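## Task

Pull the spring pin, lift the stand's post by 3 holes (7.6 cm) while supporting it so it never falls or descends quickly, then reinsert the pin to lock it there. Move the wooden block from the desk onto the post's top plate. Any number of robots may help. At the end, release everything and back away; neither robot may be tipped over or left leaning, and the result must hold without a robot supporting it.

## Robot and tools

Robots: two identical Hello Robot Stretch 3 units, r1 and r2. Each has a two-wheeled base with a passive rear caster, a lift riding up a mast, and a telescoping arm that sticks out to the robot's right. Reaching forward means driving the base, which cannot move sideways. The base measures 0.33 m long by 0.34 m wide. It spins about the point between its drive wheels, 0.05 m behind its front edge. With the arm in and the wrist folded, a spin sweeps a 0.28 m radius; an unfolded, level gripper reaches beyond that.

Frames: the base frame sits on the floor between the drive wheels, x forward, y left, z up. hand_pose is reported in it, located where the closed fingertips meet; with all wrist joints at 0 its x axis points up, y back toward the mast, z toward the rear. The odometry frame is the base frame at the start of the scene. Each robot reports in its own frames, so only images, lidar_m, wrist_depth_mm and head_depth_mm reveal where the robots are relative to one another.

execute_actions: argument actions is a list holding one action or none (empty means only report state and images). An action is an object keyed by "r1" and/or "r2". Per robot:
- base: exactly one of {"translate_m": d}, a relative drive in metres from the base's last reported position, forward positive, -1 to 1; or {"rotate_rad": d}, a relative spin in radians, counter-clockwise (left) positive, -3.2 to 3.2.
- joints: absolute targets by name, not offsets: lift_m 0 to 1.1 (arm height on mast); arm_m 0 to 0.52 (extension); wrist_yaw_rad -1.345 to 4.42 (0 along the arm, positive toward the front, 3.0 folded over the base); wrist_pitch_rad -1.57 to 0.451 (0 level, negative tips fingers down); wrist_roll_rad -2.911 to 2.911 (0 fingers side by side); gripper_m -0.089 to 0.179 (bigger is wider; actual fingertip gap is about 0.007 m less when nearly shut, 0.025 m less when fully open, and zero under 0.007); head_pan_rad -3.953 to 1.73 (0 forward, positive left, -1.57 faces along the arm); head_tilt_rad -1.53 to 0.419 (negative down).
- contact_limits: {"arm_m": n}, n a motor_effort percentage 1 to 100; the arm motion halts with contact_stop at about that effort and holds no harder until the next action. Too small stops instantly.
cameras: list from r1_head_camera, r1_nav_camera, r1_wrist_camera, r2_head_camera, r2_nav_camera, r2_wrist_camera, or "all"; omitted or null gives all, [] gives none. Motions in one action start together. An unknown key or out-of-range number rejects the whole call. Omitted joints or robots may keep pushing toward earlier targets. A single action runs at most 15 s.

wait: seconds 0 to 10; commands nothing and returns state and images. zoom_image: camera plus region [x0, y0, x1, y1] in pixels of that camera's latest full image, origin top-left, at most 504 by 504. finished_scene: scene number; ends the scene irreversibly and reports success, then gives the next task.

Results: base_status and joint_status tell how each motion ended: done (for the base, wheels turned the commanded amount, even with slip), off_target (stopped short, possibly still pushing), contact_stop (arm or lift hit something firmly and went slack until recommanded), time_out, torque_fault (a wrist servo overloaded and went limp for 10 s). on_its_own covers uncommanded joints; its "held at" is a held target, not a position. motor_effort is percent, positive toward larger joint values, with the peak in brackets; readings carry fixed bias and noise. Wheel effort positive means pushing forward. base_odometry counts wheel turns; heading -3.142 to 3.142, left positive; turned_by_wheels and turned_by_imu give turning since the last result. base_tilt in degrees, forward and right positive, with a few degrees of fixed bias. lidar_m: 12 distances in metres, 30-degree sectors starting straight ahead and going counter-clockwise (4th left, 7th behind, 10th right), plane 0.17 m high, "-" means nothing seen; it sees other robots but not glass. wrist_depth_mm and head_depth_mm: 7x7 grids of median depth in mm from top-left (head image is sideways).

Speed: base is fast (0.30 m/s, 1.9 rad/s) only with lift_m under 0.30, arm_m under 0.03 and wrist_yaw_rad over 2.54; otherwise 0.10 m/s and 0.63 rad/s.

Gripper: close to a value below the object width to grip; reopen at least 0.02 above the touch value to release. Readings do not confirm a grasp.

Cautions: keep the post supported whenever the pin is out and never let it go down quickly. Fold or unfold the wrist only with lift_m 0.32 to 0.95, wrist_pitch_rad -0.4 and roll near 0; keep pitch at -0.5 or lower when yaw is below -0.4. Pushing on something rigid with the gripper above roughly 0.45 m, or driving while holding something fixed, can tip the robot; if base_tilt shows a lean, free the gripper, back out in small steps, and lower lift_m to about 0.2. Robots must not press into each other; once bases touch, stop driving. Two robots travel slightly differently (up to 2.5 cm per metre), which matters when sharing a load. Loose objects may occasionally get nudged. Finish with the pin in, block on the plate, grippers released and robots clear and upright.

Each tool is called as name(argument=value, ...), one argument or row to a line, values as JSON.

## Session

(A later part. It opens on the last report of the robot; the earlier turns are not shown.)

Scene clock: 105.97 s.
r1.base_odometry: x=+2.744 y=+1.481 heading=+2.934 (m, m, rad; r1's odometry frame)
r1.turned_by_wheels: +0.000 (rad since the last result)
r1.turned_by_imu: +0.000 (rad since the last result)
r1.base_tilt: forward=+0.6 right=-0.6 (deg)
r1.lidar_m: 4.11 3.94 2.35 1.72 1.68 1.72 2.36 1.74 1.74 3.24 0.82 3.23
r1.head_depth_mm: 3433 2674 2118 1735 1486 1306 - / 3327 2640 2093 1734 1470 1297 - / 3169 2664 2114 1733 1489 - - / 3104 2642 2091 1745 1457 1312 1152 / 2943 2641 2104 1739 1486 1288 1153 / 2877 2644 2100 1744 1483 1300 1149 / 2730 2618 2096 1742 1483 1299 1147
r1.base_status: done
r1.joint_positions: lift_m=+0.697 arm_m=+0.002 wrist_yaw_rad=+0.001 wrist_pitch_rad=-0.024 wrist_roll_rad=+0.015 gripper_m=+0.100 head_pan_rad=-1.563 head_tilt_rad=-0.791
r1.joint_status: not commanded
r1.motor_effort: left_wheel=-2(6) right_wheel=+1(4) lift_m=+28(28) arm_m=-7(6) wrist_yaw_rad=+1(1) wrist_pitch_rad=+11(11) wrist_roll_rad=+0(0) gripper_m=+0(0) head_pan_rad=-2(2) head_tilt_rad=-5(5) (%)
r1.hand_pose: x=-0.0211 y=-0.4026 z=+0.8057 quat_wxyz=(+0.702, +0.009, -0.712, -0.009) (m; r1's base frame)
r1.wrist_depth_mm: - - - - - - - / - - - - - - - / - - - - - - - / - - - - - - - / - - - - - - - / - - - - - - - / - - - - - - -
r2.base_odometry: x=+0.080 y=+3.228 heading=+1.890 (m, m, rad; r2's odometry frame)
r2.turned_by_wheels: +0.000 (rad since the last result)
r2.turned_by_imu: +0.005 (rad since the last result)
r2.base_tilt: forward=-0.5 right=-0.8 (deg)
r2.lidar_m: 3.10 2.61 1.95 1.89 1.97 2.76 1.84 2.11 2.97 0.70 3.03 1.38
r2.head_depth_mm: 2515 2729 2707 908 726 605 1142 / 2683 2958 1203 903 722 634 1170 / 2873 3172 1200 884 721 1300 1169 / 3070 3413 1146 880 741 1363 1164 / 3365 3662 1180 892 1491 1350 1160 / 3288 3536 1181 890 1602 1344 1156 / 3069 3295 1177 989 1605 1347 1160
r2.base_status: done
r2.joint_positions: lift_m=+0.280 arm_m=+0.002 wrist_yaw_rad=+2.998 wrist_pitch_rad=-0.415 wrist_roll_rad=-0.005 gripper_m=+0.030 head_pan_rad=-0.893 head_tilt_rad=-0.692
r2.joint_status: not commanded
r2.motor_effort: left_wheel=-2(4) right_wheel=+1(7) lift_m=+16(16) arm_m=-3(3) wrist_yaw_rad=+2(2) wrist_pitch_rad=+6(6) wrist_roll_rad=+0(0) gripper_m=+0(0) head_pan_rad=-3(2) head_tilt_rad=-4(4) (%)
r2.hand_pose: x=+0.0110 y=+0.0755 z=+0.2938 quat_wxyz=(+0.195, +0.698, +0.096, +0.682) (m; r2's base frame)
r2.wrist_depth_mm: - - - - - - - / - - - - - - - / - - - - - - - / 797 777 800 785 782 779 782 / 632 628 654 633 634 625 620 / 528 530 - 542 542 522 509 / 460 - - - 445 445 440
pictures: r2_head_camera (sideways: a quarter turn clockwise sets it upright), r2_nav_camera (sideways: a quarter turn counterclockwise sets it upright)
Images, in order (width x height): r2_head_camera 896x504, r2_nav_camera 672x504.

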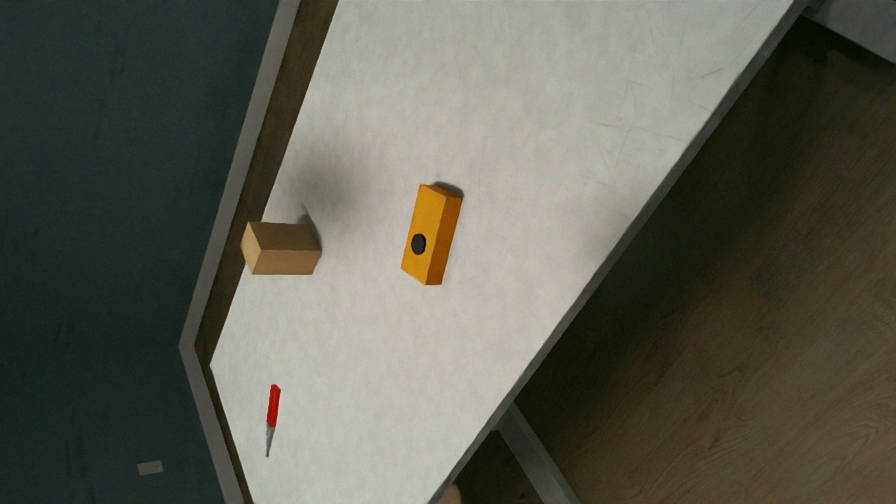

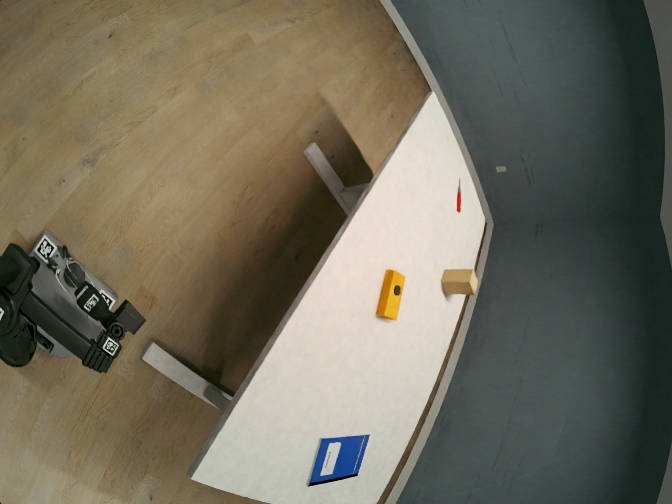

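execute_actions(
  actions=[
    {"r2":{"base":{"translate_m":0.68},"joints":{"head_pan_rad":-1.57}}},
  ],
  cameras=[],
)

execute_actions(
  actions=[
    {"r2":{"joints":{"lift_m":0.82,"wrist_pitch_rad":-0.4}}},
  ],
  cameras=[],
)

execute_actions(
  actions=[
    {"r2":{"joints":{"wrist_yaw_rad":0,"gripper_m":0.14}}},
  ],
  cameras=[],
)

execute_actions(
  actions=[
    {"r2":{"joints":{"wrist_pitch_rad":-0.2,"arm_m":0.25,"lift_m":0.77}}},
  ],
  cameras=["r2_head_camera","r2_wrist_camera"],
)

Scene clock: 114.90 s.
r1.base_odometry: x=+2.744 y=+1.481 heading=+2.934 (m, m, rad; r1's odometry frame)
r1.turned_by_wheels: +0.000 (rad since the last result)
r1.turned_by_imu: +0.001 (rad since the last result)
r1.base_tilt: forward=+0.5 right=-0.6 (deg)
r1.lidar_m: 4.08 3.94 2.35 1.72 1.68 1.72 2.37 1.74 1.74 3.25 0.82 3.22
r1.head_depth_mm: 3427 2661 2118 1749 1496 1300 - / 3287 2664 2097 1751 1470 1303 - / 3195 2655 2117 1737 1479 - - / 3079 2656 2108 1738 1451 1305 1153 / 2959 2640 2115 1742 1493 1297 1150 / 2845 2613 2115 1738 1480 1288 1143 / 2692 2646 2098 1729 1479 1296 1146
r1.base_status: not commanded
r1.joint_positions: lift_m=+0.697 arm_m=+0.002 wrist_yaw_rad=+0.001 wrist_pitch_rad=-0.024 wrist_roll_rad=+0.015 gripper_m=+0.100 head_pan_rad=-1.563 head_tilt_rad=-0.791
r1.joint_status: not commanded
r1.motor_effort: left_wheel=-2(2) right_wheel=+2(2) lift_m=+28(28) arm_m=-7(7) wrist_yaw_rad=+0(0) wrist_pitch_rad=+11(11) wrist_roll_rad=+0(0) gripper_m=+0(0) head_pan_rad=-2(2) head_tilt_rad=-5(4) (%)
r1.hand_pose: x=-0.0211 y=-0.4026 z=+0.8057 quat_wxyz=(+0.702, +0.009, -0.712, -0.009) (m; r1's base frame)
r1.wrist_depth_mm: - - - - - - - / - - - - - - - / - - - - - - - / - - - - - - - / - - - - - - - / - - - - - - - / - - - - - - -
r2.base_odometry: x=-0.134 y=+3.874 heading=+1.890 (m, m, rad; r2's odometry frame)
r2.turned_by_wheels: +0.000 (rad since the last result)
r2.turned_by_imu: +0.003 (rad since the last result)
r2.base_tilt: forward=-0.5 right=-0.8 (deg)
r2.lidar_m: 2.42 2.55 1.93 1.87 1.95 2.75 2.52 1.01 1.04 2.90 0.90 2.49
r2.head_depth_mm: 2401 2700 2704 908 725 1272 1169 / 2420 2708 1208 898 724 1269 1166 / 2438 2714 1199 900 723 1296 1163 / 2428 2699 1139 895 719 1291 1163 / 2421 2718 1184 893 718 1297 1154 / 2449 2725 1177 892 714 1283 1156 / 2441 2724 1174 886 712 1292 1157
r2.base_status: done
r2.joint_positions: lift_m=+0.280 arm_m=+0.002 wrist_yaw_rad=+2.998 wrist_pitch_rad=-0.415 wrist_roll_rad=-0.005 gripper_m=+0.030 head_pan_rad=-1.563 head_tilt_rad=-0.692
r2.joint_status: all done
r2.motor_effort: left_wheel=-1(5) right_wheel=+1(6) lift_m=+16(16) arm_m=-3(3) wrist_yaw_rad=+2(2) wrist_pitch_rad=+6(6) wrist_roll_rad=+0(0) gripper_m=+0(0) head_pan_rad=-2(25) head_tilt_rad=-4(4) (%)
r2.hand_pose: x=+0.0110 y=+0.0754 z=+0.2938 quat_wxyz=(+0.195, +0.698, +0.096, +0.682) (m; r2's base frame)
r2.wrist_depth_mm: - - - - - - - / - - - - - - - / - - - - - - - / 785 783 795 787 778 776 783 / 623 636 655 623 624 621 622 / 525 527 - 539 539 524 518 / 463 - - - 450 451 442
pictures: none
No camera images: the call's "cameras" was empty. Leave "cameras" out to get every camera's image.

Scene clock: 120.63 s.
r1.base_odometry: x=+2.744 y=+1.481 heading=+2.934 (m, m, rad; r1's odometry frame)
r1.turned_by_wheels: +0.000 (rad since the last result)
r1.turned_by_imu: +0.001 (rad since the last result)
r1.base_tilt: forward=+0.4 right=-0.7 (deg)
r1.lidar_m: 4.08 3.92 2.36 1.72 1.68 1.72 2.37 1.74 1.74 3.24 0.82 3.24
r1.head_depth_mm: 3420 2647 2107 1745 1493 1300 - / 3298 2636 2118 1735 1475 1294 - / 3163 2647 2100 1748 1485 - - / 3108 2639 2095 1741 1454 1304 1153 / 2966 2663 2102 1740 1483 1300 1153 / 2825 2647 2087 1745 1493 1293 1154 / 2703 2626 2094 1729 1487 1293 1154
r1.base_status: not commanded
r1.joint_positions: lift_m=+0.697 arm_m=+0.002 wrist_yaw_rad=+0.001 wrist_pitch_rad=-0.024 wrist_roll_rad=+0.015 gripper_m=+0.100 head_pan_rad=-1.563 head_tilt_rad=-0.791
r1.joint_status: not commanded
r1.motor_effort: left_wheel=-2(2) right_wheel=+2(1) lift_m=+27(28) arm_m=-7(7) wrist_yaw_rad=-1(0) wrist_pitch_rad=+11(11) wrist_roll_rad=+0(0) gripper_m=+1(0) head_pan_rad=-2(2) head_tilt_rad=-4(3) (%)
r1.hand_pose: x=-0.0211 y=-0.4026 z=+0.8057 quat_wxyz=(+0.702, +0.009, -0.712, -0.009) (m; r1's base frame)
r1.wrist_depth_mm: - - - - - - - / - - - - - - - / - - - - - - - / - - - - - - - / - - - - - - - / - - - - - - - / - - - - - - -
r2.base_odometry: x=-0.134 y=+3.874 heading=+1.890 (m, m, rad; r2's odometry frame)
r2.turned_by_wheels: +0.000 (rad since the last result)
r2.turned_by_imu: +0.001 (rad since the last result)
r2.base_tilt: forward=-0.5 right=-0.9 (deg)
r2.lidar_m: 2.42 2.53 1.93 1.87 1.96 2.74 2.53 1.01 1.04 2.90 0.90 2.49
r2.head_depth_mm: 2419 2698 2676 908 724 650 - / 2405 2740 1203 903 723 650 - / 2452 2688 1197 901 720 1295 - / 2446 2742 1139 895 718 1327 - / 2423 2710 1182 892 715 1318 - / 2457 2715 1183 891 716 1285 1175 / 2450 2768 1173 886 713 1289 1156
r2.base_status: not commanded
r2.joint_positions: lift_m=+0.820 arm_m=+0.002 wrist_yaw_rad=+2.998 wrist_pitch_rad=-0.415 wrist_roll_rad=-0.005 gripper_m=+0.030 head_pan_rad=-1.563 head_tilt_rad=-0.692
r2.joint_status: all done
r2.motor_effort: left_wheel=-1(2) right_wheel=+1(1) lift_m=+28(28) arm_m=-3(3) wrist_yaw_rad=+2(2) wrist_pitch_rad=+6(5) wrist_roll_rad=+0(0) gripper_m=+0(1) head_pan_rad=-3(3) head_tilt_rad=-3(4) (%)
r2.hand_pose: x=+0.0110 y=+0.0754 z=+0.8330 quat_wxyz=(+0.195, +0.698, +0.096, +0.682) (m; r2's base frame)
r2.wrist_depth_mm: - - - - - - - / - - - - - - - / - - - - - - - / - - - - - - - / - - - - - - - / - - - - - - - / - - - - - - -
pictures: none
No camera images: the call's "cameras" was empty. Leave "cameras" out to get every camera's image.

Scene clock: 123.13 s.
r1.base_odometry: x=+2.744 y=+1.481 heading=+2.934 (m, m, rad; r1's odometry frame)
r1.turned_by_wheels: +0.000 (rad since the last result)
r1.turned_by_imu: +0.000 (rad since the last result)
r1.base_tilt: forward=+0.5 right=-0.6 (deg)
r1.lidar_m: 4.07 3.94 2.36 1.72 1.68 1.73 2.37 1.74 1.74 3.25 0.82 3.26
r1.head_depth_mm: 3459 2668 2087 1746 1487 1296 - / 3282 2652 2112 1744 1473 1302 - / 3176 2631 2117 1735 1487 - - / 3108 2667 2115 1744 1460 1308 1152 / 3009 2649 2116 1734 1481 1299 1148 / 2860 2664 2101 1740 1483 1301 1152 / 2695 2645 2103 1744 1486 1290 1154
r1.base_status: not commanded
r1.joint_positions: lift_m=+0.697 arm_m=+0.002 wrist_yaw_rad=+0.001 wrist_pitch_rad=-0.024 wrist_roll_rad=+0.015 gripper_m=+0.100 head_pan_rad=-1.563 head_tilt_rad=-0.791
r1.joint_status: not commanded
r1.motor_effort: left_wheel=-2(2) right_wheel=+1(0) lift_m=+28(28) arm_m=-6(7) wrist_yaw_rad=+0(0) wrist_pitch_rad=+11(11) wrist_roll_rad=+0(0) gripper_m=-1(1) head_pan_rad=-2(2) head_tilt_rad=-4(4) (%)
r1.hand_pose: x=-0.0211 y=-0.4026 z=+0.8057 quat_wxyz=(+0.702, +0.009, -0.712, -0.009) (m; r1's base frame)
r1.wrist_depth_mm: - - - - - - - / - - - - - - - / - - - - - - - / - - - - - - - / - - - - - - - / - - - - - - - / - - - - - - -
r2.base_odometry: x=-0.134 y=+3.874 heading=+1.890 (m, m, rad; r2's odometry frame)
r2.turned_by_wheels: +0.000 (rad since the last result)
r2.turned_by_imu: +0.000 (rad since the last result)
r2.base_tilt: forward=-0.5 right=-0.9 (deg)
r2.lidar_m: 2.42 2.53 1.93 1.87 1.95 2.74 2.52 1.01 1.04 2.90 0.90 2.49
r2.head_depth_mm: 2412 2688 2726 905 722 650 - / 2445 2717 1201 901 722 649 - / 2430 2732 1197 901 721 1319 - / 2427 2705 1140 898 718 - 1139 / 2444 2725 1183 892 718 1292 1157 / 2426 2736 1174 887 717 1289 1156 / 2449 2707 1174 886 713 1286 1153
r2.base_status: not commanded
r2.joint_positions: lift_m=+0.820 arm_m=+0.002 wrist_yaw_rad=+0.003 wrist_pitch_rad=-0.415 wrist_roll_rad=-0.005 gripper_m=+0.140 head_pan_rad=-1.563 head_tilt_rad=-0.692
r2.joint_status: all done
r2.motor_effort: left_wheel=-2(2) right_wheel=+1(1) lift_m=+28(28) arm_m=-3(3) wrist_yaw_rad=-4(4) wrist_pitch_rad=+6(6) wrist_roll_rad=+0(0) gripper_m=+0(84) head_pan_rad=-3(2) head_tilt_rad=-4(4) (%)
r2.hand_pose: x=-0.0208 y=-0.3719 z=+0.8330 quat_wxyz=(+0.694, +0.147, -0.690, -0.144) (m; r2's base frame)
r2.wrist_depth_mm: - - - - - - - / - 874 875 742 860 873 866 / 592 583 586 579 578 576 573 / 439 442 434 440 423 415 433 / 354 365 350 353 347 363 347 / 295 - 292 291 290 - 291 / 633 265 264 256 256 248 251
pictures: none
No camera images: the call's "cameras" was empty. Leave "cameras" out to get every camera's image.

Scene clock: 126.20 s.
r1.base_odometry: x=+2.744 y=+1.481 heading=+2.934 (m, m, rad; r1's odometry frame)
r1.turned_by_wheels: +0.000 (rad since the last result)
r1.turned_by_imu: +0.000 (rad since the last result)
r1.base_tilt: forward=+0.6 right=-0.6 (deg)
r1.lidar_m: 4.08 3.93 2.35 1.72 1.68 1.72 2.37 1.74 1.75 3.25 0.82 3.25
r1.head_depth_mm: 3427 2633 2098 1746 1495 1299 - / 3283 2664 2104 1746 1472 1298 - / 3193 2656 2090 1735 1494 - - / 3079 2672 2113 1743 1454 1313 1150 / 2966 2650 2088 1743 1486 1294 1149 / 2831 2653 2092 1735 1486 1300 1153 / 2742 2621 2086 1733 1480 1300 1153
r1.base_status: not commanded
r1.joint_positions: lift_m=+0.697 arm_m=+0.002 wrist_yaw_rad=+0.001 wrist_pitch_rad=-0.024 wrist_roll_rad=+0.015 gripper_m=+0.100 head_pan_rad=-1.563 head_tilt_rad=-0.791
r1.joint_status: not commanded
r1.motor_effort: left_wheel=-2(2) right_wheel=+1(1) lift_m=+27(28) arm_m=-7(7) wrist_yaw_rad=-1(1) wrist_pitch_rad=+11(11) wrist_roll_rad=+0(0) gripper_m=-1(0) head_pan_rad=-2(2) head_tilt_rad=-4(5) (%)
r1.hand_pose: x=-0.0211 y=-0.4026 z=+0.8057 quat_wxyz=(+0.702, +0.009, -0.712, -0.009) (m; r1's base frame)
r1.wrist_depth_mm: - - - - - - - / - - - - - - - / - - - - - - - / - - - - - - - / - - - - - - - / - - - - - - - / - - - - - - -
r2.base_odometry: x=-0.134 y=+3.874 heading=+1.890 (m, m, rad; r2's odometry frame)
r2.turned_by_wheels: +0.000 (rad since the last result)
r2.turned_by_imu: +0.000 (rad since the last result)
r2.base_tilt: forward=-0.4 right=-0.8 (deg)
r2.lidar_m: 2.42 2.54 1.92 1.87 1.96 2.74 2.52 1.01 1.03 2.90 0.90 2.49
r2.head_depth_mm: 2435 2723 2684 907 743 - - / 2416 2712 1200 939 - 1295 1142 / 2434 2688 1191 963 682 1298 1160 / 2442 2733 1136 964 681 1293 1163 / 2432 2754 1184 891 716 1288 1163 / 2421 2741 1181 887 715 1292 1159 / 2442 2733 1177 890 712 1282 1158
r2.base_status: not commanded
r2.joint_positions: lift_m=+0.770 arm_m=+0.250 wrist_yaw_rad=+0.002 wrist_pitch_rad=-0.221 wrist_roll_rad=-0.005 gripper_m=+0.140 head_pan_rad=-1.563 head_tilt_rad=-0.692
r2.joint_status: all done
r2.motor_effort: left_wheel=-2(2) right_wheel=+1(1) lift_m=+16(25) arm_m=+3(5) wrist_yaw_rad=-2(5) wrist_pitch_rad=+8(8) wrist_roll_rad=+0(0) gripper_m=+0(0) head_pan_rad=-1(4) head_tilt_rad=-2(4) (%)
r2.hand_pose: x=-0.0211 y=-0.6394 z=+0.8294 quat_wxyz=(+0.705, +0.079, -0.701, -0.077) (m; r2's base frame)
r2.wrist_depth_mm: - - - - - - - / - - - - - - - / - - - - - - - / 559 565 520 520 558 546 561 / 405 428 404 398 397 422 396 / 312 - 312 307 311 - 305 / 259 245 255 252 253 243 250
pictures: r2_head_camera (sideways: a quarter turn clockwise sets it upright), r2_wrist_camera
Images, in order (width x height): r2_head_camera 896x504, r2_wrist_camera 644x364.

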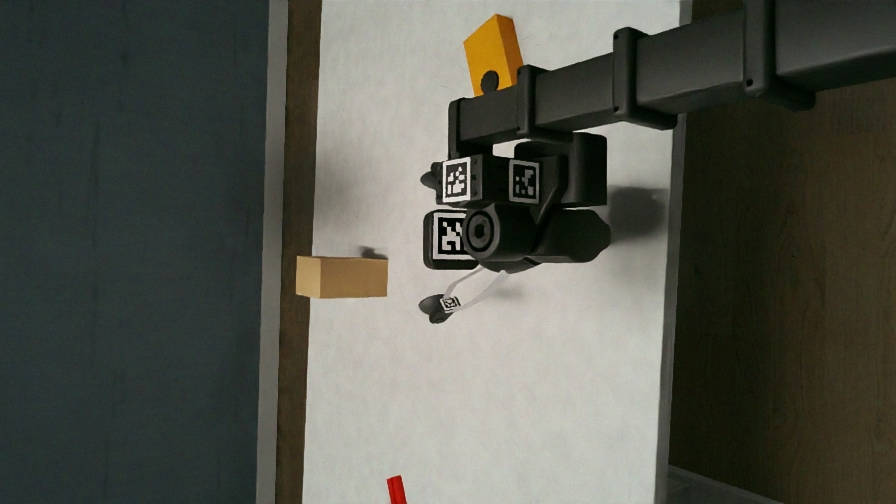

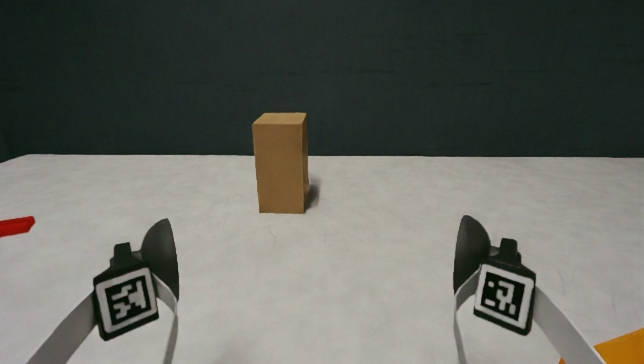

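execute_actions(
  actions=[
    {"r2":{"base":{"translate_m":0.04},"joints":{"lift_m":0.75,"arm_m":0.38}}},
  ],
  cameras=["r2_wrist_camera","r2_head_camera"],
)

Scene clock: 139.03 s.
r1.base_odometry: x=+2.744 y=+1.481 heading=+2.934 (m, m, rad; r1's odometry frame)
r1.turned_by_wheels: +0.000 (rad since the last result)
r1.turned_by_imu: +0.001 (rad since the last result)
r1.base_tilt: forward=+0.4 right=-0.7 (deg)
r1.lidar_m: 4.08 3.92 2.35 1.72 1.68 1.73 2.37 1.73 1.74 3.22 0.82 3.25
r1.head_depth_mm: 3433 2639 2112 1746 1484 1295 - / 3261 2638 2109 1743 1472 1297 - / 3202 2652 2096 1745 1488 - - / 3090 2640 2106 1742 1453 1304 1145 / 2963 2626 2098 1748 1494 1295 1151 / 2852 2640 2085 1740 1491 1295 1153 / 2707 2635 2075 1743 1475 1292 1150
r1.base_status: not commanded
r1.joint_positions: lift_m=+0.697 arm_m=+0.002 wrist_yaw_rad=+0.001 wrist_pitch_rad=-0.024 wrist_roll_rad=+0.015 gripper_m=+0.100 head_pan_rad=-1.563 head_tilt_rad=-0.791
r1.joint_status: not commanded
r1.motor_effort: left_wheel=-2(2) right_wheel=+1(1) lift_m=+27(28) arm_m=-6(7) wrist_yaw_rad=-1(0) wrist_pitch_rad=+11(11) wrist_roll_rad=+0(0) gripper_m=+1(0) head_pan_rad=-2(2) head_tilt_rad=-5(4) (%)
r1.hand_pose: x=-0.0211 y=-0.4026 z=+0.8057 quat_wxyz=(+0.702, +0.009, -0.712, -0.009) (m; r1's base frame)
r1.wrist_depth_mm: - - - - - - - / - - - - - - - / - - - - - - - / - - - - - - - / - - - - - - - / - - - - - - - / - - - - - - -
r2.base_odometry: x=-0.146 y=+3.912 heading=+1.890 (m, m, rad; r2's odometry frame)
r2.turned_by_wheels: +0.000 (rad since the last result)
r2.turned_by_imu: +0.001 (rad since the last result)
r2.base_tilt: forward=-0.5 right=-0.8 (deg)
r2.lidar_m: 2.38 2.48 1.92 1.87 1.95 2.74 2.57 1.04 1.10 2.90 0.88 2.46
r2.head_depth_mm: 2407 2703 2728 905 726 644 - / 2446 2722 1197 934 - 1336 1144 / 2428 2712 1195 - 720 1290 1162 / 2409 2741 1127 863 717 1292 1166 / 2451 2736 1181 892 716 1295 1169 / 2447 2694 1177 892 714 1289 1158 / 2458 2745 1172 884 714 1291 1155
r2.base_status: done
r2.joint_positions: lift_m=+0.750 arm_m=+0.380 wrist_yaw_rad=+0.002 wrist_pitch_rad=-0.221 wrist_roll_rad=-0.005 gripper_m=+0.140 head_pan_rad=-1.563 head_tilt_rad=-0.692
r2.joint_status: all done
r2.motor_effort: left_wheel=-1(2) right_wheel=+1(4) lift_m=+16(15) arm_m=+3(5) wrist_yaw_rad=-3(2) wrist_pitch_rad=+8(8) wrist_roll_rad=+0(0) gripper_m=+0(0) head_pan_rad=-3(3) head_tilt_rad=-4(4) (%)
r2.hand_pose: x=-0.0211 y=-0.7695 z=+0.8095 quat_wxyz=(+0.705, +0.079, -0.701, -0.077) (m; r2's base frame)
r2.wrist_depth_mm: - - - - - - - / - - - - - - - / - - - 320 - - - / 512 504 503 298 494 497 490 / 364 386 361 314 359 376 355 / 280 - 279 280 278 - 274 / 232 221 228 226 226 218 227
pictures: r2_head_camera (sideways: a quarter turn clockwise sets it upright), r2_wrist_camera
Images, in order (width x height): r2_head_camera 896x504, r2_wrist_camera 644x364.

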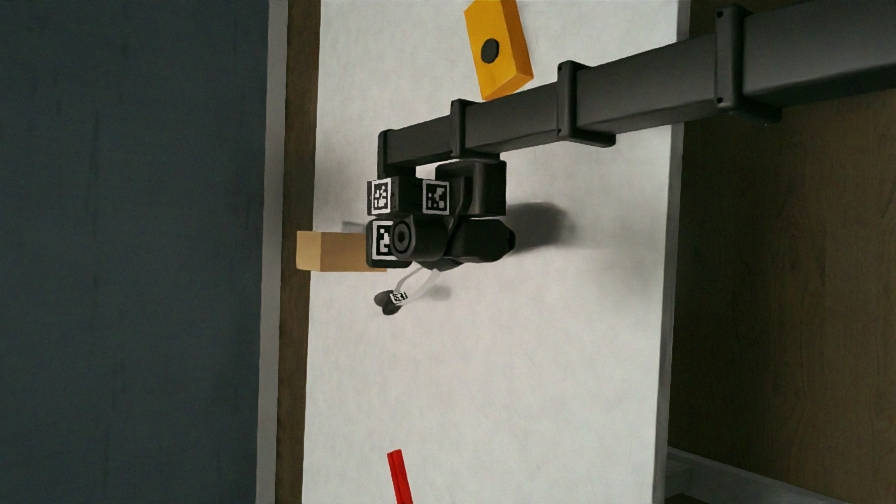

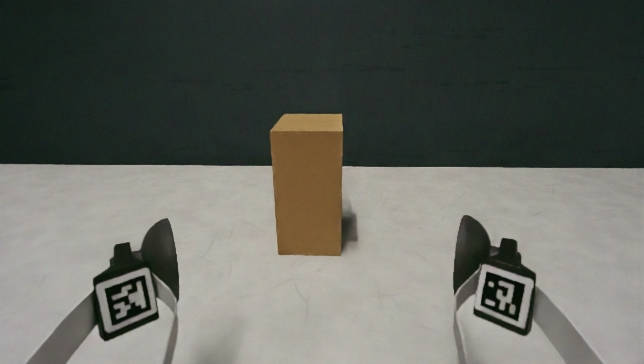

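execute_actions(
  actions=[
    {"r2":{"base":{"translate_m":0.008},"joints":{"arm_m":0.52}}},
  ],
  cameras=["r2_wrist_camera","r2_head_camera"],
)

execute_actions(
  actions=[
    {"r2":{"joints":{"gripper_m":-0.02}}},
  ],
  cameras=["r2_wrist_camera"],
)

execute_actions(
  actions=[
    {"r2":{"joints":{"lift_m":0.82}}},
  ],
  cameras=["r2_wrist_camera","r2_head_camera"],
)

Scene clock: 147.17 s.
r1.base_odometry: x=+2.744 y=+1.481 heading=+2.934 (m, m, rad; r1's odometry frame)
r1.turned_by_wheels: +0.000 (rad since the last result)
r1.turned_by_imu: +0.001 (rad since the last result)
r1.base_tilt: forward=+0.5 right=-0.6 (deg)
r1.lidar_m: 4.10 3.93 2.35 1.72 1.67 1.73 2.37 1.74 1.74 3.25 0.82 3.25
r1.head_depth_mm: 3398 2649 2103 1752 1486 1305 - / 3279 2651 2094 1748 1475 1294 - / 3187 2652 2118 1744 1491 - - / 3111 2665 2119 1753 1455 1308 1155 / 2959 2647 2110 1746 1486 1298 1152 / 2813 2642 2091 1727 1490 1302 1147 / 2697 2654 2090 1746 1481 1304 1146
r1.base_status: not commanded
r1.joint_positions: lift_m=+0.697 arm_m=+0.002 wrist_yaw_rad=+0.001 wrist_pitch_rad=-0.024 wrist_roll_rad=+0.015 gripper_m=+0.100 head_pan_rad=-1.563 head_tilt_rad=-0.791
r1.joint_status: not commanded
r1.motor_effort: left_wheel=-2(2) right_wheel=+2(1) lift_m=+27(28) arm_m=-7(7) wrist_yaw_rad=+0(0) wrist_pitch_rad=+11(11) wrist_roll_rad=+0(0) gripper_m=+0(0) head_pan_rad=-2(2) head_tilt_rad=-4(4) (%)
r1.hand_pose: x=-0.0211 y=-0.4026 z=+0.8057 quat_wxyz=(+0.702, +0.009, -0.712, -0.009) (m; r1's base frame)
r1.wrist_depth_mm: - - - - - - - / - - - - - - - / - - - - - - - / - - - - - - - / - - - - - - - / - - - - - - - / - - - - - - -
r2.base_odometry: x=-0.149 y=+3.920 heading=+1.890 (m, m, rad; r2's odometry frame)
r2.turned_by_wheels: +0.000 (rad since the last result)
r2.turned_by_imu: +0.000 (rad since the last result)
r2.base_tilt: forward=-0.5 right=-0.7 (deg)
r2.lidar_m: 2.37 2.48 1.93 1.87 1.95 2.74 2.57 1.05 3.00 2.91 0.87 2.44
r2.head_depth_mm: 2403 2687 1205 906 725 650 - / 2434 2710 1196 938 - 1298 1156 / 2399 2712 2887 867 721 1296 1162 / 2426 2712 2884 866 720 1302 1165 / 2410 2728 1183 892 716 1290 1160 / 2434 2745 1180 890 713 1288 1158 / 2451 2749 1175 882 713 1284 1156
r2.base_status: done
r2.joint_positions: lift_m=+0.750 arm_m=+0.520 wrist_yaw_rad=+0.002 wrist_pitch_rad=-0.221 wrist_roll_rad=-0.005 gripper_m=+0.140 head_pan_rad=-1.563 head_tilt_rad=-0.692
r2.joint_status: all done
r2.motor_effort: left_wheel=-1(1) right_wheel=+0(4) lift_m=+16(16) arm_m=+3(4) wrist_yaw_rad=-2(3) wrist_pitch_rad=+8(8) wrist_roll_rad=+0(0) gripper_m=+0(0) head_pan_rad=-2(3) head_tilt_rad=-4(3) (%)
r2.hand_pose: x=-0.0211 y=-0.9095 z=+0.8095 quat_wxyz=(+0.705, +0.079, -0.701, -0.077) (m; r2's base frame)
r2.wrist_depth_mm: - - - - - - - / - - - - - - - / - - - - - - - / - - - 166 - - - / 364 381 342 149 355 378 352 / 278 - 265 159 265 - 272 / 232 220 227 172 222 220 225
pictures: r2_head_camera (sideways: a quarter turn clockwise sets it upright), r2_wrist_camera
Images, in order (width x height): r2_head_camera 896x504, r2_wrist_camera 644x364.

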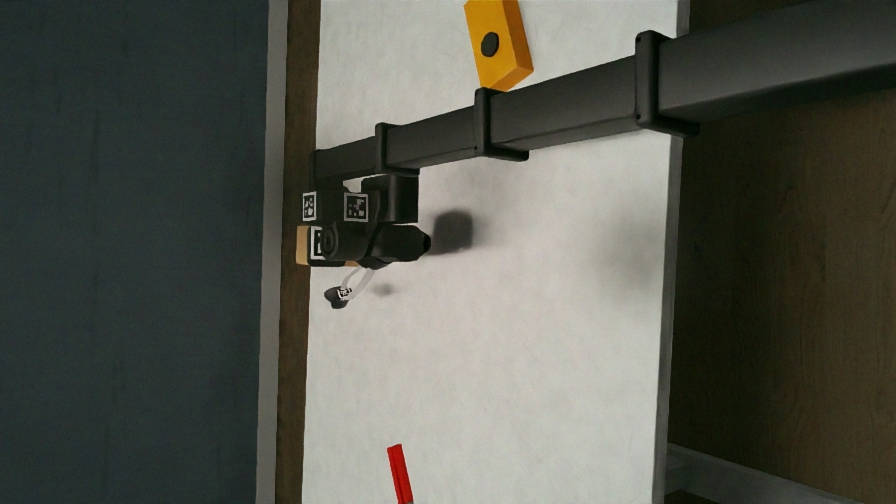

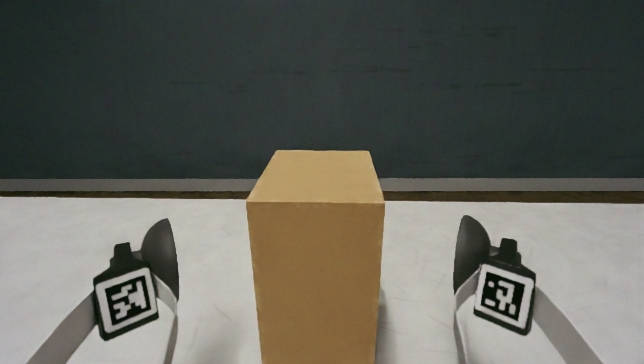

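Scene clock: 149.27 s.
r1.base_odometry: x=+2.744 y=+1.481 heading=+2.934 (m, m, rad; r1's odometry frame)
r1.turned_by_wheels: +0.000 (rad since the last result)
r1.turned_by_imu: +0.000 (rad since the last result)
r1.base_tilt: forward=+0.5 right=-0.7 (deg)
r1.lidar_m: 4.08 3.93 2.35 1.72 1.68 1.73 2.37 1.75 1.74 3.25 0.82 3.26
r1.head_depth_mm: 3463 2662 2108 1744 1492 1301 - / 3293 2626 2102 1741 1478 1302 - / 3194 2647 2109 1745 1479 - - / 3102 2672 2109 1737 1451 1315 1156 / 2980 2661 2097 1743 1489 1298 1153 / 2819 2623 2081 1732 1485 1299 1152 / 2745 2626 2095 1739 1478 1296 1149
r1.base_status: not commanded
r1.joint_positions: lift_m=+0.697 arm_m=+0.002 wrist_yaw_rad=+0.001 wrist_pitch_rad=-0.024 wrist_roll_rad=+0.015 gripper_m=+0.100 head_pan_rad=-1.563 head_tilt_rad=-0.791
r1.joint_status: not commanded
r1.motor_effort: left_wheel=-2(2) right_wheel=+1(2) lift_m=+27(28) arm_m=-7(7) wrist_yaw_rad=-1(1) wrist_pitch_rad=+11(11) wrist_roll_rad=+0(0) gripper_m=+0(0) head_pan_rad=-2(2) head_tilt_rad=-4(4) (%)
r1.hand_pose: x=-0.0211 y=-0.4026 z=+0.8057 quat_wxyz=(+0.702, +0.009, -0.712, -0.009) (m; r1's base frame)
r1.wrist_depth_mm: - - - - - - - / - - - - - - - / - - - - - - - / - - - - - - - / - - - - - - - / - - - - - - - / - - - - - - -
r2.base_odometry: x=-0.149 y=+3.920 heading=+1.890 (m, m, rad; r2's odometry frame)
r2.turned_by_wheels: +0.000 (rad since the last result)
r2.turned_by_imu: +0.000 (rad since the last result)
r2.base_tilt: forward=-0.5 right=-0.8 (deg)
r2.lidar_m: 2.37 2.48 1.93 1.87 1.96 2.73 2.57 1.05 2.99 2.90 0.88 2.44
r2.head_depth_mm: 2432 2727 1204 910 724 649 - / 2418 2710 1201 934 - 1294 1152 / 2407 2711 2886 868 717 1303 1165 / 2428 2702 2942 865 717 1296 1163 / 2408 2687 1186 894 715 1287 1154 / 2435 2735 1177 890 713 1295 1153 / 2448 2724 1172 887 712 1284 1156
r2.base_status: not commanded
r2.joint_positions: lift_m=+0.750 arm_m=+0.520 wrist_yaw_rad=+0.001 wrist_pitch_rad=-0.224 wrist_roll_rad=-0.005 gripper_m=-0.019 head_pan_rad=-1.563 head_tilt_rad=-0.692
r2.joint_status: all done
r2.motor_effort: left_wheel=-1(1) right_wheel=+1(1) lift_m=+16(16) arm_m=+3(3) wrist_yaw_rad=-2(3) wrist_pitch_rad=+9(9) wrist_roll_rad=+0(0) gripper_m=-29(100) head_pan_rad=-3(3) head_tilt_rad=-3(3) (%)
r2.hand_pose: x=-0.0212 y=-0.9093 z=+0.8087 quat_wxyz=(+0.705, +0.080, -0.700, -0.079) (m; r2's base frame)
r2.wrist_depth_mm: - - - - - - - / - - - - - - - / - - - - - - - / - - - 163 - - - / 358 354 347 144 354 351 351 / 277 277 156 154 - 273 272 / 227 225 217 166 220 223 223
pictures: r2_wrist_camera
Images, in order (width x height): r2_wrist_camera 644x364.

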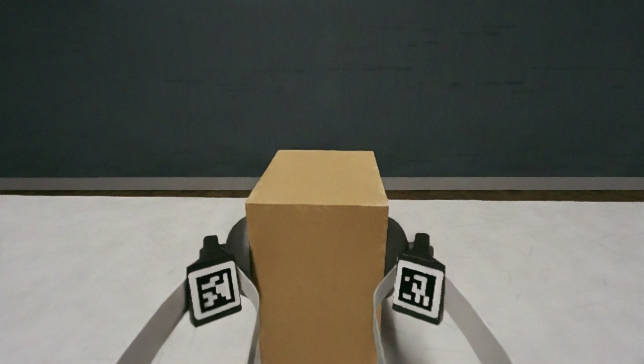

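Scene clock: 150.73 s.
r1.base_odometry: x=+2.744 y=+1.481 heading=+2.934 (m, m, rad; r1's odometry frame)
r1.turned_by_wheels: +0.000 (rad since the last result)
r1.turned_by_imu: +0.000 (rad since the last result)
r1.base_tilt: forward=+0.5 right=-0.7 (deg)
r1.lidar_m: 4.09 3.93 2.35 1.72 1.68 1.73 2.37 1.74 1.74 3.25 0.82 3.26
r1.head_depth_mm: 3421 2669 2107 1746 1496 1298 - / 3295 2653 2109 1737 1471 1302 - / 3228 2655 2102 1746 1486 - - / 3141 2626 2112 1751 1459 1307 1152 / 2937 2647 2093 1723 1483 1294 1154 / 2840 2630 2103 1732 1491 1302 1150 / 2748 2657 2102 1737 1482 1293 1145
r1.base_status: not commanded
r1.joint_positions: lift_m=+0.697 arm_m=+0.002 wrist_yaw_rad=+0.001 wrist_pitch_rad=-0.024 wrist_roll_rad=+0.015 gripper_m=+0.100 head_pan_rad=-1.563 head_tilt_rad=-0.791
r1.joint_status: not commanded
r1.motor_effort: left_wheel=-2(2) right_wheel=+1(1) lift_m=+28(28) arm_m=-6(7) wrist_yaw_rad=-1(1) wrist_pitch_rad=+11(11) wrist_roll_rad=+0(0) gripper_m=-1(0) head_pan_rad=-2(2) head_tilt_rad=-4(5) (%)
r1.hand_pose: x=-0.0211 y=-0.4026 z=+0.8057 quat_wxyz=(+0.702, +0.009, -0.712, -0.009) (m; r1's base frame)
r1.wrist_depth_mm: - - - - - - - / - - - - - - - / - - - - - - - / - - - - - - - / - - - - - - - / - - - - - - - / - - - - - - -
r2.base_odometry: x=-0.149 y=+3.920 heading=+1.890 (m, m, rad; r2's odometry frame)
r2.turned_by_wheels: +0.000 (rad since the last result)
r2.turned_by_imu: +0.000 (rad since the last result)
r2.base_tilt: forward=-0.5 right=-0.9 (deg)
r2.lidar_m: 2.37 2.49 1.92 1.87 1.95 2.74 2.58 1.05 2.99 2.90 0.87 2.44
r2.head_depth_mm: 2428 2703 1204 906 - - - / 2416 2708 2826 - 721 1303 1171 / 2414 2715 - 898 720 1301 1164 / 2432 2728 1084 894 716 1288 1159 / 2424 2743 1186 892 717 1292 1159 / 2442 2730 1175 890 716 1286 1157 / 2442 2739 1174 888 712 1284 1156
r2.base_status: not commanded
r2.joint_positions: lift_m=+0.820 arm_m=+0.520 wrist_yaw_rad=+0.001 wrist_pitch_rad=-0.247 wrist_roll_rad=-0.005 gripper_m=-0.012 head_pan_rad=-1.563 head_tilt_rad=-0.692
r2.joint_status: all done
r2.on_its_own: gripper_m is held at -0.014, not at your -0.020, by its stall guard, which is still easing
r2.motor_effort: left_wheel=-2(1) right_wheel=+0(1) lift_m=+29(30) arm_m=+3(3) wrist_yaw_rad=-2(2) wrist_pitch_rad=+18(19) wrist_roll_rad=+0(0) gripper_m=-26(29) head_pan_rad=-3(2) head_tilt_rad=-4(4) (%)
r2.hand_pose: x=-0.0212 y=-0.9073 z=+0.8722 quat_wxyz=(+0.704, +0.088, -0.699, -0.087) (m; r2's base frame)
r2.wrist_depth_mm: - - - - - - - / - - - - - - - / - - - - - - - / - - - 165 - - - / 472 481 452 145 - - - / 369 371 155 154 - 360 367 / 304 304 292 165 297 299 300
pictures: r2_head_camera (sideways: a quarter turn clockwise sets it upright), r2_wrist_camera
Images, in order (width x height): r2_head_camera 896x504, r2_wrist_camera 644x364.

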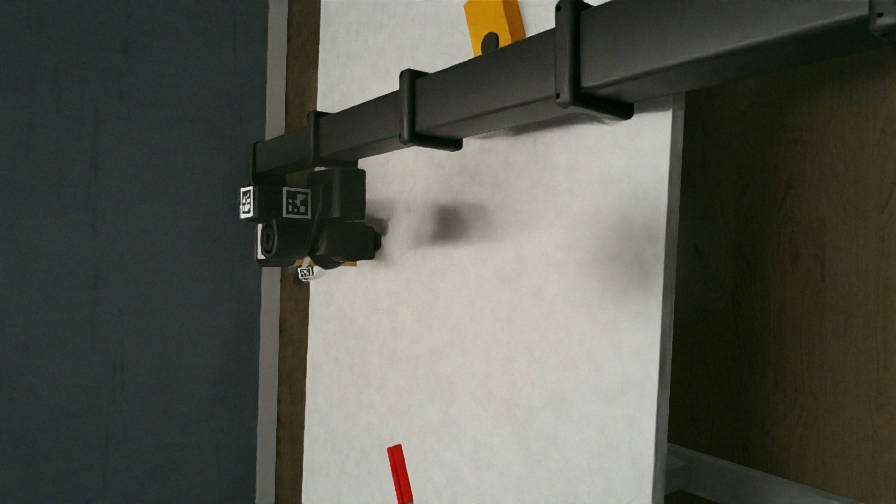

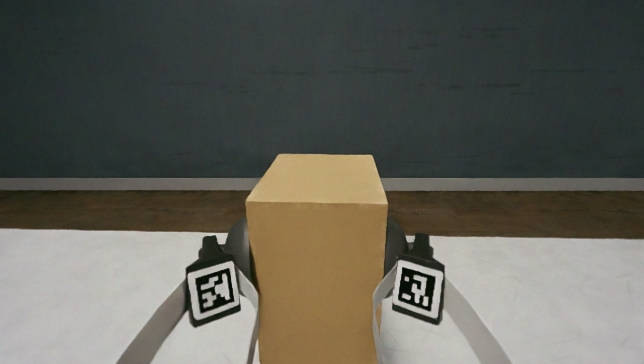

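execute_actions(
  actions=[
    {"r2":{"base":{"translate_m":-1.0},"joints":{"lift_m":1.05,"arm_m":0.02,"gripper_m":-0.01}}},
  ],
  cameras=[],
)

execute_actions(
  actions=[
    {"r2":{"base":{"translate_m":-0.728}}},
  ],
  cameras=[],
)

execute_actions(
  actions=[
    {"r2":{"base":{"rotate_rad":-0.56}}},
  ],
  cameras=[],
)

execute_actions(
  actions=[
    {"r2":{"base":{"translate_m":-0.5},"joints":{"head_tilt_rad":-0.5}}},
  ],
  cameras=["r2_wrist_camera","r2_head_camera","r1_nav_camera"],
)

Scene clock: 165.83 s.
r1.base_odometry: x=+2.744 y=+1.481 heading=+2.934 (m, m, rad; r1's odometry frame)
r1.turned_by_wheels: +0.000 (rad since the last result)
r1.turned_by_imu: +0.002 (rad since the last result)
r1.base_tilt: forward=+0.3 right=-0.5 (deg)
r1.lidar_m: 4.10 3.94 2.35 1.72 1.67 1.73 2.37 1.74 1.74 3.24 0.82 3.25
r1.head_depth_mm: 3442 2553 1928 1743 1486 1295 - / 3319 2670 2092 1747 1473 1305 - / 3236 2638 2107 1733 1479 - - / 3091 2617 2089 1739 1459 1309 1153 / 2956 2637 2113 1743 1486 1301 1153 / 2826 2650 2102 1732 1483 1296 1154 / 2723 2638 2090 1734 1494 1299 1149
r1.base_status: not commanded
r1.joint_positions: lift_m=+0.697 arm_m=+0.002 wrist_yaw_rad=+0.001 wrist_pitch_rad=-0.024 wrist_roll_rad=+0.015 gripper_m=+0.100 head_pan_rad=-1.563 head_tilt_rad=-0.791
r1.joint_status: not commanded
r1.motor_effort: left_wheel=-2(2) right_wheel=+1(1) lift_m=+27(28) arm_m=-7(7) wrist_yaw_rad=+0(0) wrist_pitch_rad=+10(10) wrist_roll_rad=+0(0) gripper_m=+0(1) head_pan_rad=-2(2) head_tilt_rad=-4(5) (%)
r1.hand_pose: x=-0.0211 y=-0.4026 z=+0.8057 quat_wxyz=(+0.702, +0.009, -0.712, -0.009) (m; r1's base frame)
r1.wrist_depth_mm: - - - - - - - / - - - - - - - / - - - - - - - / - - - - - - - / - - - - - - - / - - - - - - - / - - - - - - -
r2.base_odometry: x=+0.165 y=+2.970 heading=+1.890 (m, m, rad; r2's odometry frame)
r2.turned_by_wheels: +0.000 (rad since the last result)
r2.turned_by_imu: +0.000 (rad since the last result)
r2.base_tilt: forward=-0.5 right=-0.8 (deg)
r2.lidar_m: 3.36 2.63 1.96 1.89 1.98 2.78 1.58 1.88 2.96 0.72 0.72 1.62
r2.head_depth_mm: 2362 - - - - 1326 1165 / 2394 - - - - 1369 1167 / 2388 - - - - 1329 1164 / 2422 2607 - - 1619 1349 1162 / 2410 2662 2669 923 1482 1316 1159 / 2406 2712 1182 878 715 642 1139 / 2422 2707 1172 875 713 639 1157
r2.base_status: done
r2.joint_positions: lift_m=+1.050 arm_m=+0.020 wrist_yaw_rad=+0.001 wrist_pitch_rad=-0.248 wrist_roll_rad=-0.005 gripper_m=+0.006 head_pan_rad=-1.563 head_tilt_rad=-0.692
r2.joint_status: gripper_m off_target (ended at +0.006, target -0.010); the others done
r2.on_its_own: gripper_m is held at +0.005, not at your -0.010, by its stall guard, which is not easing now
r2.motor_effort: left_wheel=-1(3) right_wheel=+1(4) lift_m=+29(31) arm_m=-3(4) wrist_yaw_rad=-2(1) wrist_pitch_rad=+18(18) wrist_roll_rad=+0(0) gripper_m=-20(82) head_pan_rad=-4(3) head_tilt_rad=-4(4) (%)
r2.hand_pose: x=-0.0212 y=-0.4077 z=+1.1020 quat_wxyz=(+0.704, +0.088, -0.699, -0.087) (m; r2's base frame)
r2.wrist_depth_mm: - - - - - - - / - - - - - - - / - - - - - - - / - - - 166 - - - / 932 907 892 146 - - - / 727 729 157 155 - - - / 588 585 571 164 - - -
pictures: none
No camera images: the call's "cameras" was empty. Leave "cameras" out to get every camera's image.

Scene clock: 174.10 s.
r1.base_odometry: x=+2.744 y=+1.481 heading=+2.934 (m, m, rad; r1's odometry frame)
r1.turned_by_wheels: +0.000 (rad since the last result)
r1.turned_by_imu: +0.001 (rad since the last result)
r1.base_tilt: forward=+0.5 right=-0.6 (deg)
r1.lidar_m: 4.06 3.93 2.36 1.72 1.68 1.73 2.37 1.74 1.74 1.38 0.82 3.26
r1.head_depth_mm: 3417 2656 2112 1755 1491 1302 - / 3336 2656 2096 1752 1474 1301 - / 3171 2676 2098 1658 1499 - - / 2993 2539 1808 1648 1453 1310 1147 / 3001 2630 2102 1727 1485 1302 1150 / 2860 2641 2102 1742 1491 1298 1153 / 2714 2623 2097 1727 1484 1291 1152
r1.base_status: not commanded
r1.joint_positions: lift_m=+0.697 arm_m=+0.002 wrist_yaw_rad=+0.001 wrist_pitch_rad=-0.024 wrist_roll_rad=+0.015 gripper_m=+0.100 head_pan_rad=-1.563 head_tilt_rad=-0.791
r1.joint_status: not commanded
r1.motor_effort: left_wheel=-2(2) right_wheel=+1(1) lift_m=+27(28) arm_m=-6(7) wrist_yaw_rad=+0(1) wrist_pitch_rad=+11(11) wrist_roll_rad=+0(0) gripper_m=+1(1) head_pan_rad=-2(1) head_tilt_rad=-4(5) (%)
r1.hand_pose: x=-0.0211 y=-0.4026 z=+0.8057 quat_wxyz=(+0.702, +0.009, -0.712, -0.009) (m; r1's base frame)
r1.wrist_depth_mm: - - - - 796 - - / - - - - - - - / - - - - - - - / - - - - - - - / - - - - - - - / - - - - - - - / - - - - - - -
r2.base_odometry: x=+0.393 y=+2.279 heading=+1.890 (m, m, rad; r2's odometry frame)
r2.turned_by_wheels: +0.000 (rad since the last result)
r2.turned_by_imu: -0.001 (rad since the last result)
r2.base_tilt: forward=-0.5 right=-0.8 (deg)
r2.lidar_m: 4.11 2.65 1.98 1.92 2.00 2.81 4.66 0.87 1.38 2.86 2.98 1.15
r2.head_depth_mm: 2347 - - - - 1334 1163 / 2397 - - - - 1357 1172 / 2398 - - - - 1324 1166 / 2401 2575 - - 1606 1350 1168 / 2384 2684 2639 2009 1613 1346 1165 / 2404 2670 2648 2014 1607 1343 1159 / 2409 2736 2636 2003 1601 1339 1157
r2.base_status: done
r2.joint_positions: lift_m=+1.050 arm_m=+0.020 wrist_yaw_rad=+0.001 wrist_pitch_rad=-0.248 wrist_roll_rad=-0.005 gripper_m=+0.006 head_pan_rad=-1.563 head_tilt_rad=-0.692
r2.joint_status: not commanded
r2.on_its_own: gripper_m is held at +0.005, not at your -0.010, by its stall guard, which is not easing now
r2.motor_effort: left_wheel=-1(4) right_wheel=+1(3) lift_m=+29(29) arm_m=-3(3) wrist_yaw_rad=-2(2) wrist_pitch_rad=+18(18) wrist_roll_rad=+0(0) gripper_m=-20(20) head_pan_rad=-3(3) head_tilt_rad=-3(5) (%)
r2.hand_pose: x=-0.0212 y=-0.4077 z=+1.1020 quat_wxyz=(+0.704, +0.088, -0.699, -0.087) (m; r2's base frame)
r2.wrist_depth_mm: - - - - - - - / - - - - - - - / - - - - - - - / - - - 165 - - - / - - - 146 - - - / - - 157 155 - - - / - - - 165 - - -
pictures: none
No camera images: the call's "cameras" was empty. Leave "cameras" out to get every camera's image.

Scene clock: 175.93 s.
r1.base_odometry: x=+2.744 y=+1.481 heading=+2.934 (m, m, rad; r1's odometry frame)
r1.turned_by_wheels: +0.000 (rad since the last result)
r1.turned_by_imu: +0.000 (rad since the last result)
r1.base_tilt: forward=+0.6 right=-0.5 (deg)
r1.lidar_m: 4.09 3.93 2.35 1.72 1.68 1.73 2.36 1.74 1.74 1.38 0.82 3.25
r1.head_depth_mm: 3395 2667 2114 1752 1483 1303 - / 3306 2639 2106 1734 1472 1304 - / 3112 2645 2099 1706 1485 - - / 3042 2565 1789 1668 1456 1305 1152 / 2979 2644 2113 1733 1490 1297 1154 / 2834 2621 2094 1733 1480 1295 1147 / 2747 2615 2093 1754 1486 1293 1152
r1.base_status: not commanded
r1.joint_positions: lift_m=+0.697 arm_m=+0.002 wrist_yaw_rad=+0.001 wrist_pitch_rad=-0.024 wrist_roll_rad=+0.015 gripper_m=+0.100 head_pan_rad=-1.563 head_tilt_rad=-0.791
r1.joint_status: not commanded
r1.motor_effort: left_wheel=-2(2) right_wheel=+1(1) lift_m=+28(28) arm_m=-7(6) wrist_yaw_rad=-1(0) wrist_pitch_rad=+11(11) wrist_roll_rad=+0(0) gripper_m=+1(1) head_pan_rad=-2(2) head_tilt_rad=-4(5) (%)
r1.hand_pose: x=-0.0211 y=-0.4026 z=+0.8057 quat_wxyz=(+0.702, +0.009, -0.712, -0.009) (m; r1's base frame)
r1.wrist_depth_mm: - - - - - - - / - - - - - - - / - - - - - - - / - - - - - - - / - - - - - - - / - - - - - - - / - - - - - - -
r2.base_odometry: x=+0.393 y=+2.279 heading=+1.330 (m, m, rad; r2's odometry frame)
r2.turned_by_wheels: -0.560 (rad since the last result)
r2.turned_by_imu: -0.570 (rad since the last result)
r2.base_tilt: forward=-0.5 right=-0.8 (deg)
r2.lidar_m: 1.14 4.11 2.75 2.00 1.93 1.99 2.69 4.66 0.87 1.37 2.86 2.96
r2.head_depth_mm: 3322 - - - - 1310 1170 / 3121 - - - - 1360 1165 / 2972 - - - - 1325 1171 / 2750 1392 - - 1608 1353 1164 / 2627 1382 2626 1814 1631 1352 1159 / 2487 2782 2659 1984 1601 1349 1155 / 2372 2638 2659 1995 1607 1343 1158
r2.base_status: done
r2.joint_positions: lift_m=+1.050 arm_m=+0.020 wrist_yaw_rad=+0.001 wrist_pitch_rad=-0.248 wrist_roll_rad=-0.005 gripper_m=+0.006 head_pan_rad=-1.563 head_tilt_rad=-0.692
r2.joint_status: not commanded
r2.on_its_own: gripper_m is held at +0.005, not at your -0.010, by its stall guard, which is not easing now
r2.motor_effort: left_wheel=+0(4) right_wheel=-1(5) lift_m=+29(30) arm_m=-3(3) wrist_yaw_rad=-3(2) wrist_pitch_rad=+18(18) wrist_roll_rad=+0(0) gripper_m=-20(20) head_pan_rad=-2(3) head_tilt_rad=-4(4) (%)
r2.hand_pose: x=-0.0212 y=-0.4077 z=+1.1020 quat_wxyz=(+0.704, +0.088, -0.699, -0.087) (m; r2's base frame)
r2.wrist_depth_mm: - - - - - - - / - - - - - - - / - - - - - - - / - - - 166 - - - / - - - 146 - - - / - - 157 155 - - - / - - - 165 - - -
pictures: none
No camera images: the call's "cameras" was empty. Leave "cameras" out to get every camera's image.

Scene clock: 182.00 s.
r1.base_odometry: x=+2.744 y=+1.481 heading=+2.934 (m, m, rad; r1's odometry frame)
r1.turned_by_wheels: +0.000 (rad since the last result)
r1.turned_by_imu: +0.001 (rad since the last result)
r1.base_tilt: forward=+0.6 right=-0.7 (deg)
r1.lidar_m: 4.09 3.92 2.35 1.72 1.67 1.72 2.36 1.74 1.74 3.26 0.82 3.25
r1.head_depth_mm: 3410 2648 2098 1744 1482 1298 - / 3319 2692 2138 1748 1470 1299 - / 3173 2677 2104 1730 1483 - - / 3119 2662 2091 1739 1459 1305 1152 / 3006 2625 2081 1733 1500 1297 1146 / 2808 2645 1826 1703 1482 1304 1155 / 2631 2568 2040 1692 1476 1296 1153
r1.base_status: not commanded
r1.joint_positions: lift_m=+0.697 arm_m=+0.002 wrist_yaw_rad=+0.001 wrist_pitch_rad=-0.024 wrist_roll_rad=+0.015 gripper_m=+0.100 head_pan_rad=-1.563 head_tilt_rad=-0.791
r1.joint_status: not commanded
r1.motor_effort: left_wheel=-2(2) right_wheel=+1(1) lift_m=+28(28) arm_m=-6(7) wrist_yaw_rad=-2(1) wrist_pitch_rad=+11(11) wrist_roll_rad=-1(0) gripper_m=+1(1) head_pan_rad=-2(2) head_tilt_rad=-4(4) (%)
r1.hand_pose: x=-0.0211 y=-0.4026 z=+0.8057 quat_wxyz=(+0.702, +0.009, -0.712, -0.009) (m; r1's base frame)
r1.wrist_depth_mm: 696 - - - - - - / - - - - - - - / - - - - - - - / - - - - - - - / - - - - - - - / - - - - - - - / - - - - - - -
r2.base_odometry: x=+0.273 y=+1.793 heading=+1.330 (m, m, rad; r2's odometry frame)
r2.turned_by_wheels: +0.000 (rad since the last result)
r2.turned_by_imu: -0.001 (rad since the last result)
r2.base_tilt: forward=-0.5 right=-0.8 (deg)
r2.lidar_m: 1.65 4.54 2.39 1.72 1.67 1.72 2.33 4.22 4.39 0.71 1.45 3.24
r2.head_depth_mm: 3640 - - - - - 1236 / 3390 3840 - - - - 1224 / 3207 3527 3825 - - - 1210 / 3041 3290 3542 - - 1546 1230 / 2840 3020 3387 2641 1941 1539 1275 / 2670 2888 3131 2659 1862 1539 1278 / 2524 2785 2939 2400 1693 1534 1275
r2.base_status: done
r2.joint_positions: lift_m=+1.050 arm_m=+0.020 wrist_yaw_rad=+0.001 wrist_pitch_rad=-0.248 wrist_roll_rad=-0.005 gripper_m=+0.006 head_pan_rad=-1.563 head_tilt_rad=-0.507
r2.joint_status: all done
r2.on_its_own: gripper_m is held at +0.005, not at your -0.010, by its stall guard, which is not easing now
r2.motor_effort: left_wheel=+1(3) right_wheel=-2(6) lift_m=+29(29) arm_m=-3(3) wrist_yaw_rad=-2(2) wrist_pitch_rad=+18(18) wrist_roll_rad=+0(0) gripper_m=-20(20) head_pan_rad=-3(3) head_tilt_rad=+3(16) (%)
r2.hand_pose: x=-0.0212 y=-0.4077 z=+1.1020 quat_wxyz=(+0.704, +0.088, -0.699, -0.087) (m; r2's base frame)
r2.wrist_depth_mm: - - - - - - - / - - - - - - - / - - - - - - - / - - - 166 - - - / - - - 146 - - - / - - 157 155 - - - / - - - 165 - - -
pictures: r1_nav_camera (sideways: a quarter turn counterclockwise sets it upright), r2_head_camera (sideways: a quarter turn clockwise sets it upright), r2_wrist_camera
Images, in order (width x height): r1_nav_camera 672x504, r2_head_camera 896x504, r2_wrist_camera 644x364.

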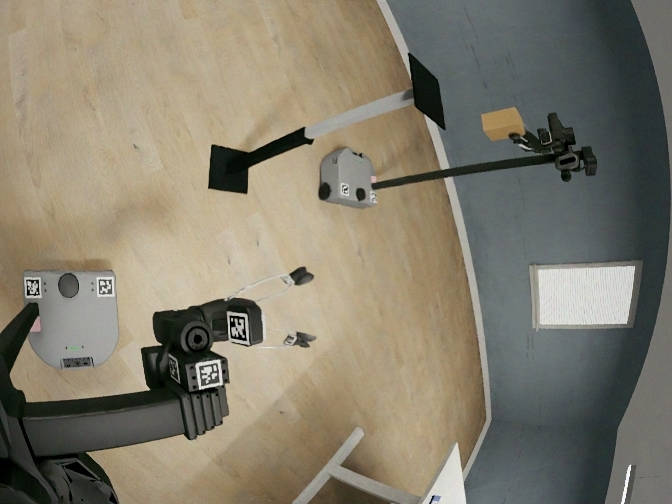

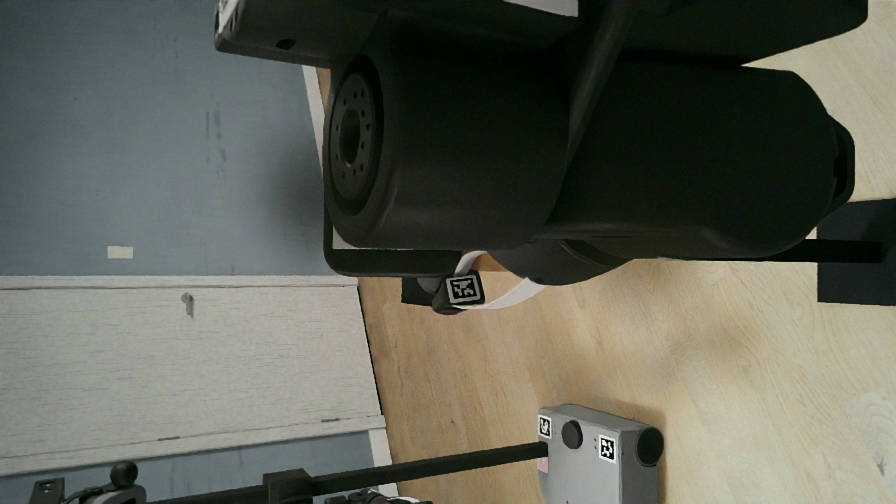

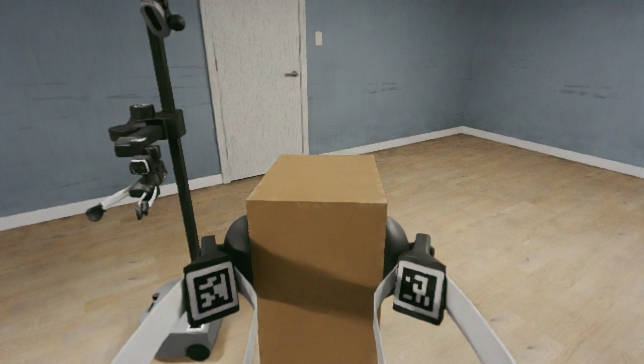

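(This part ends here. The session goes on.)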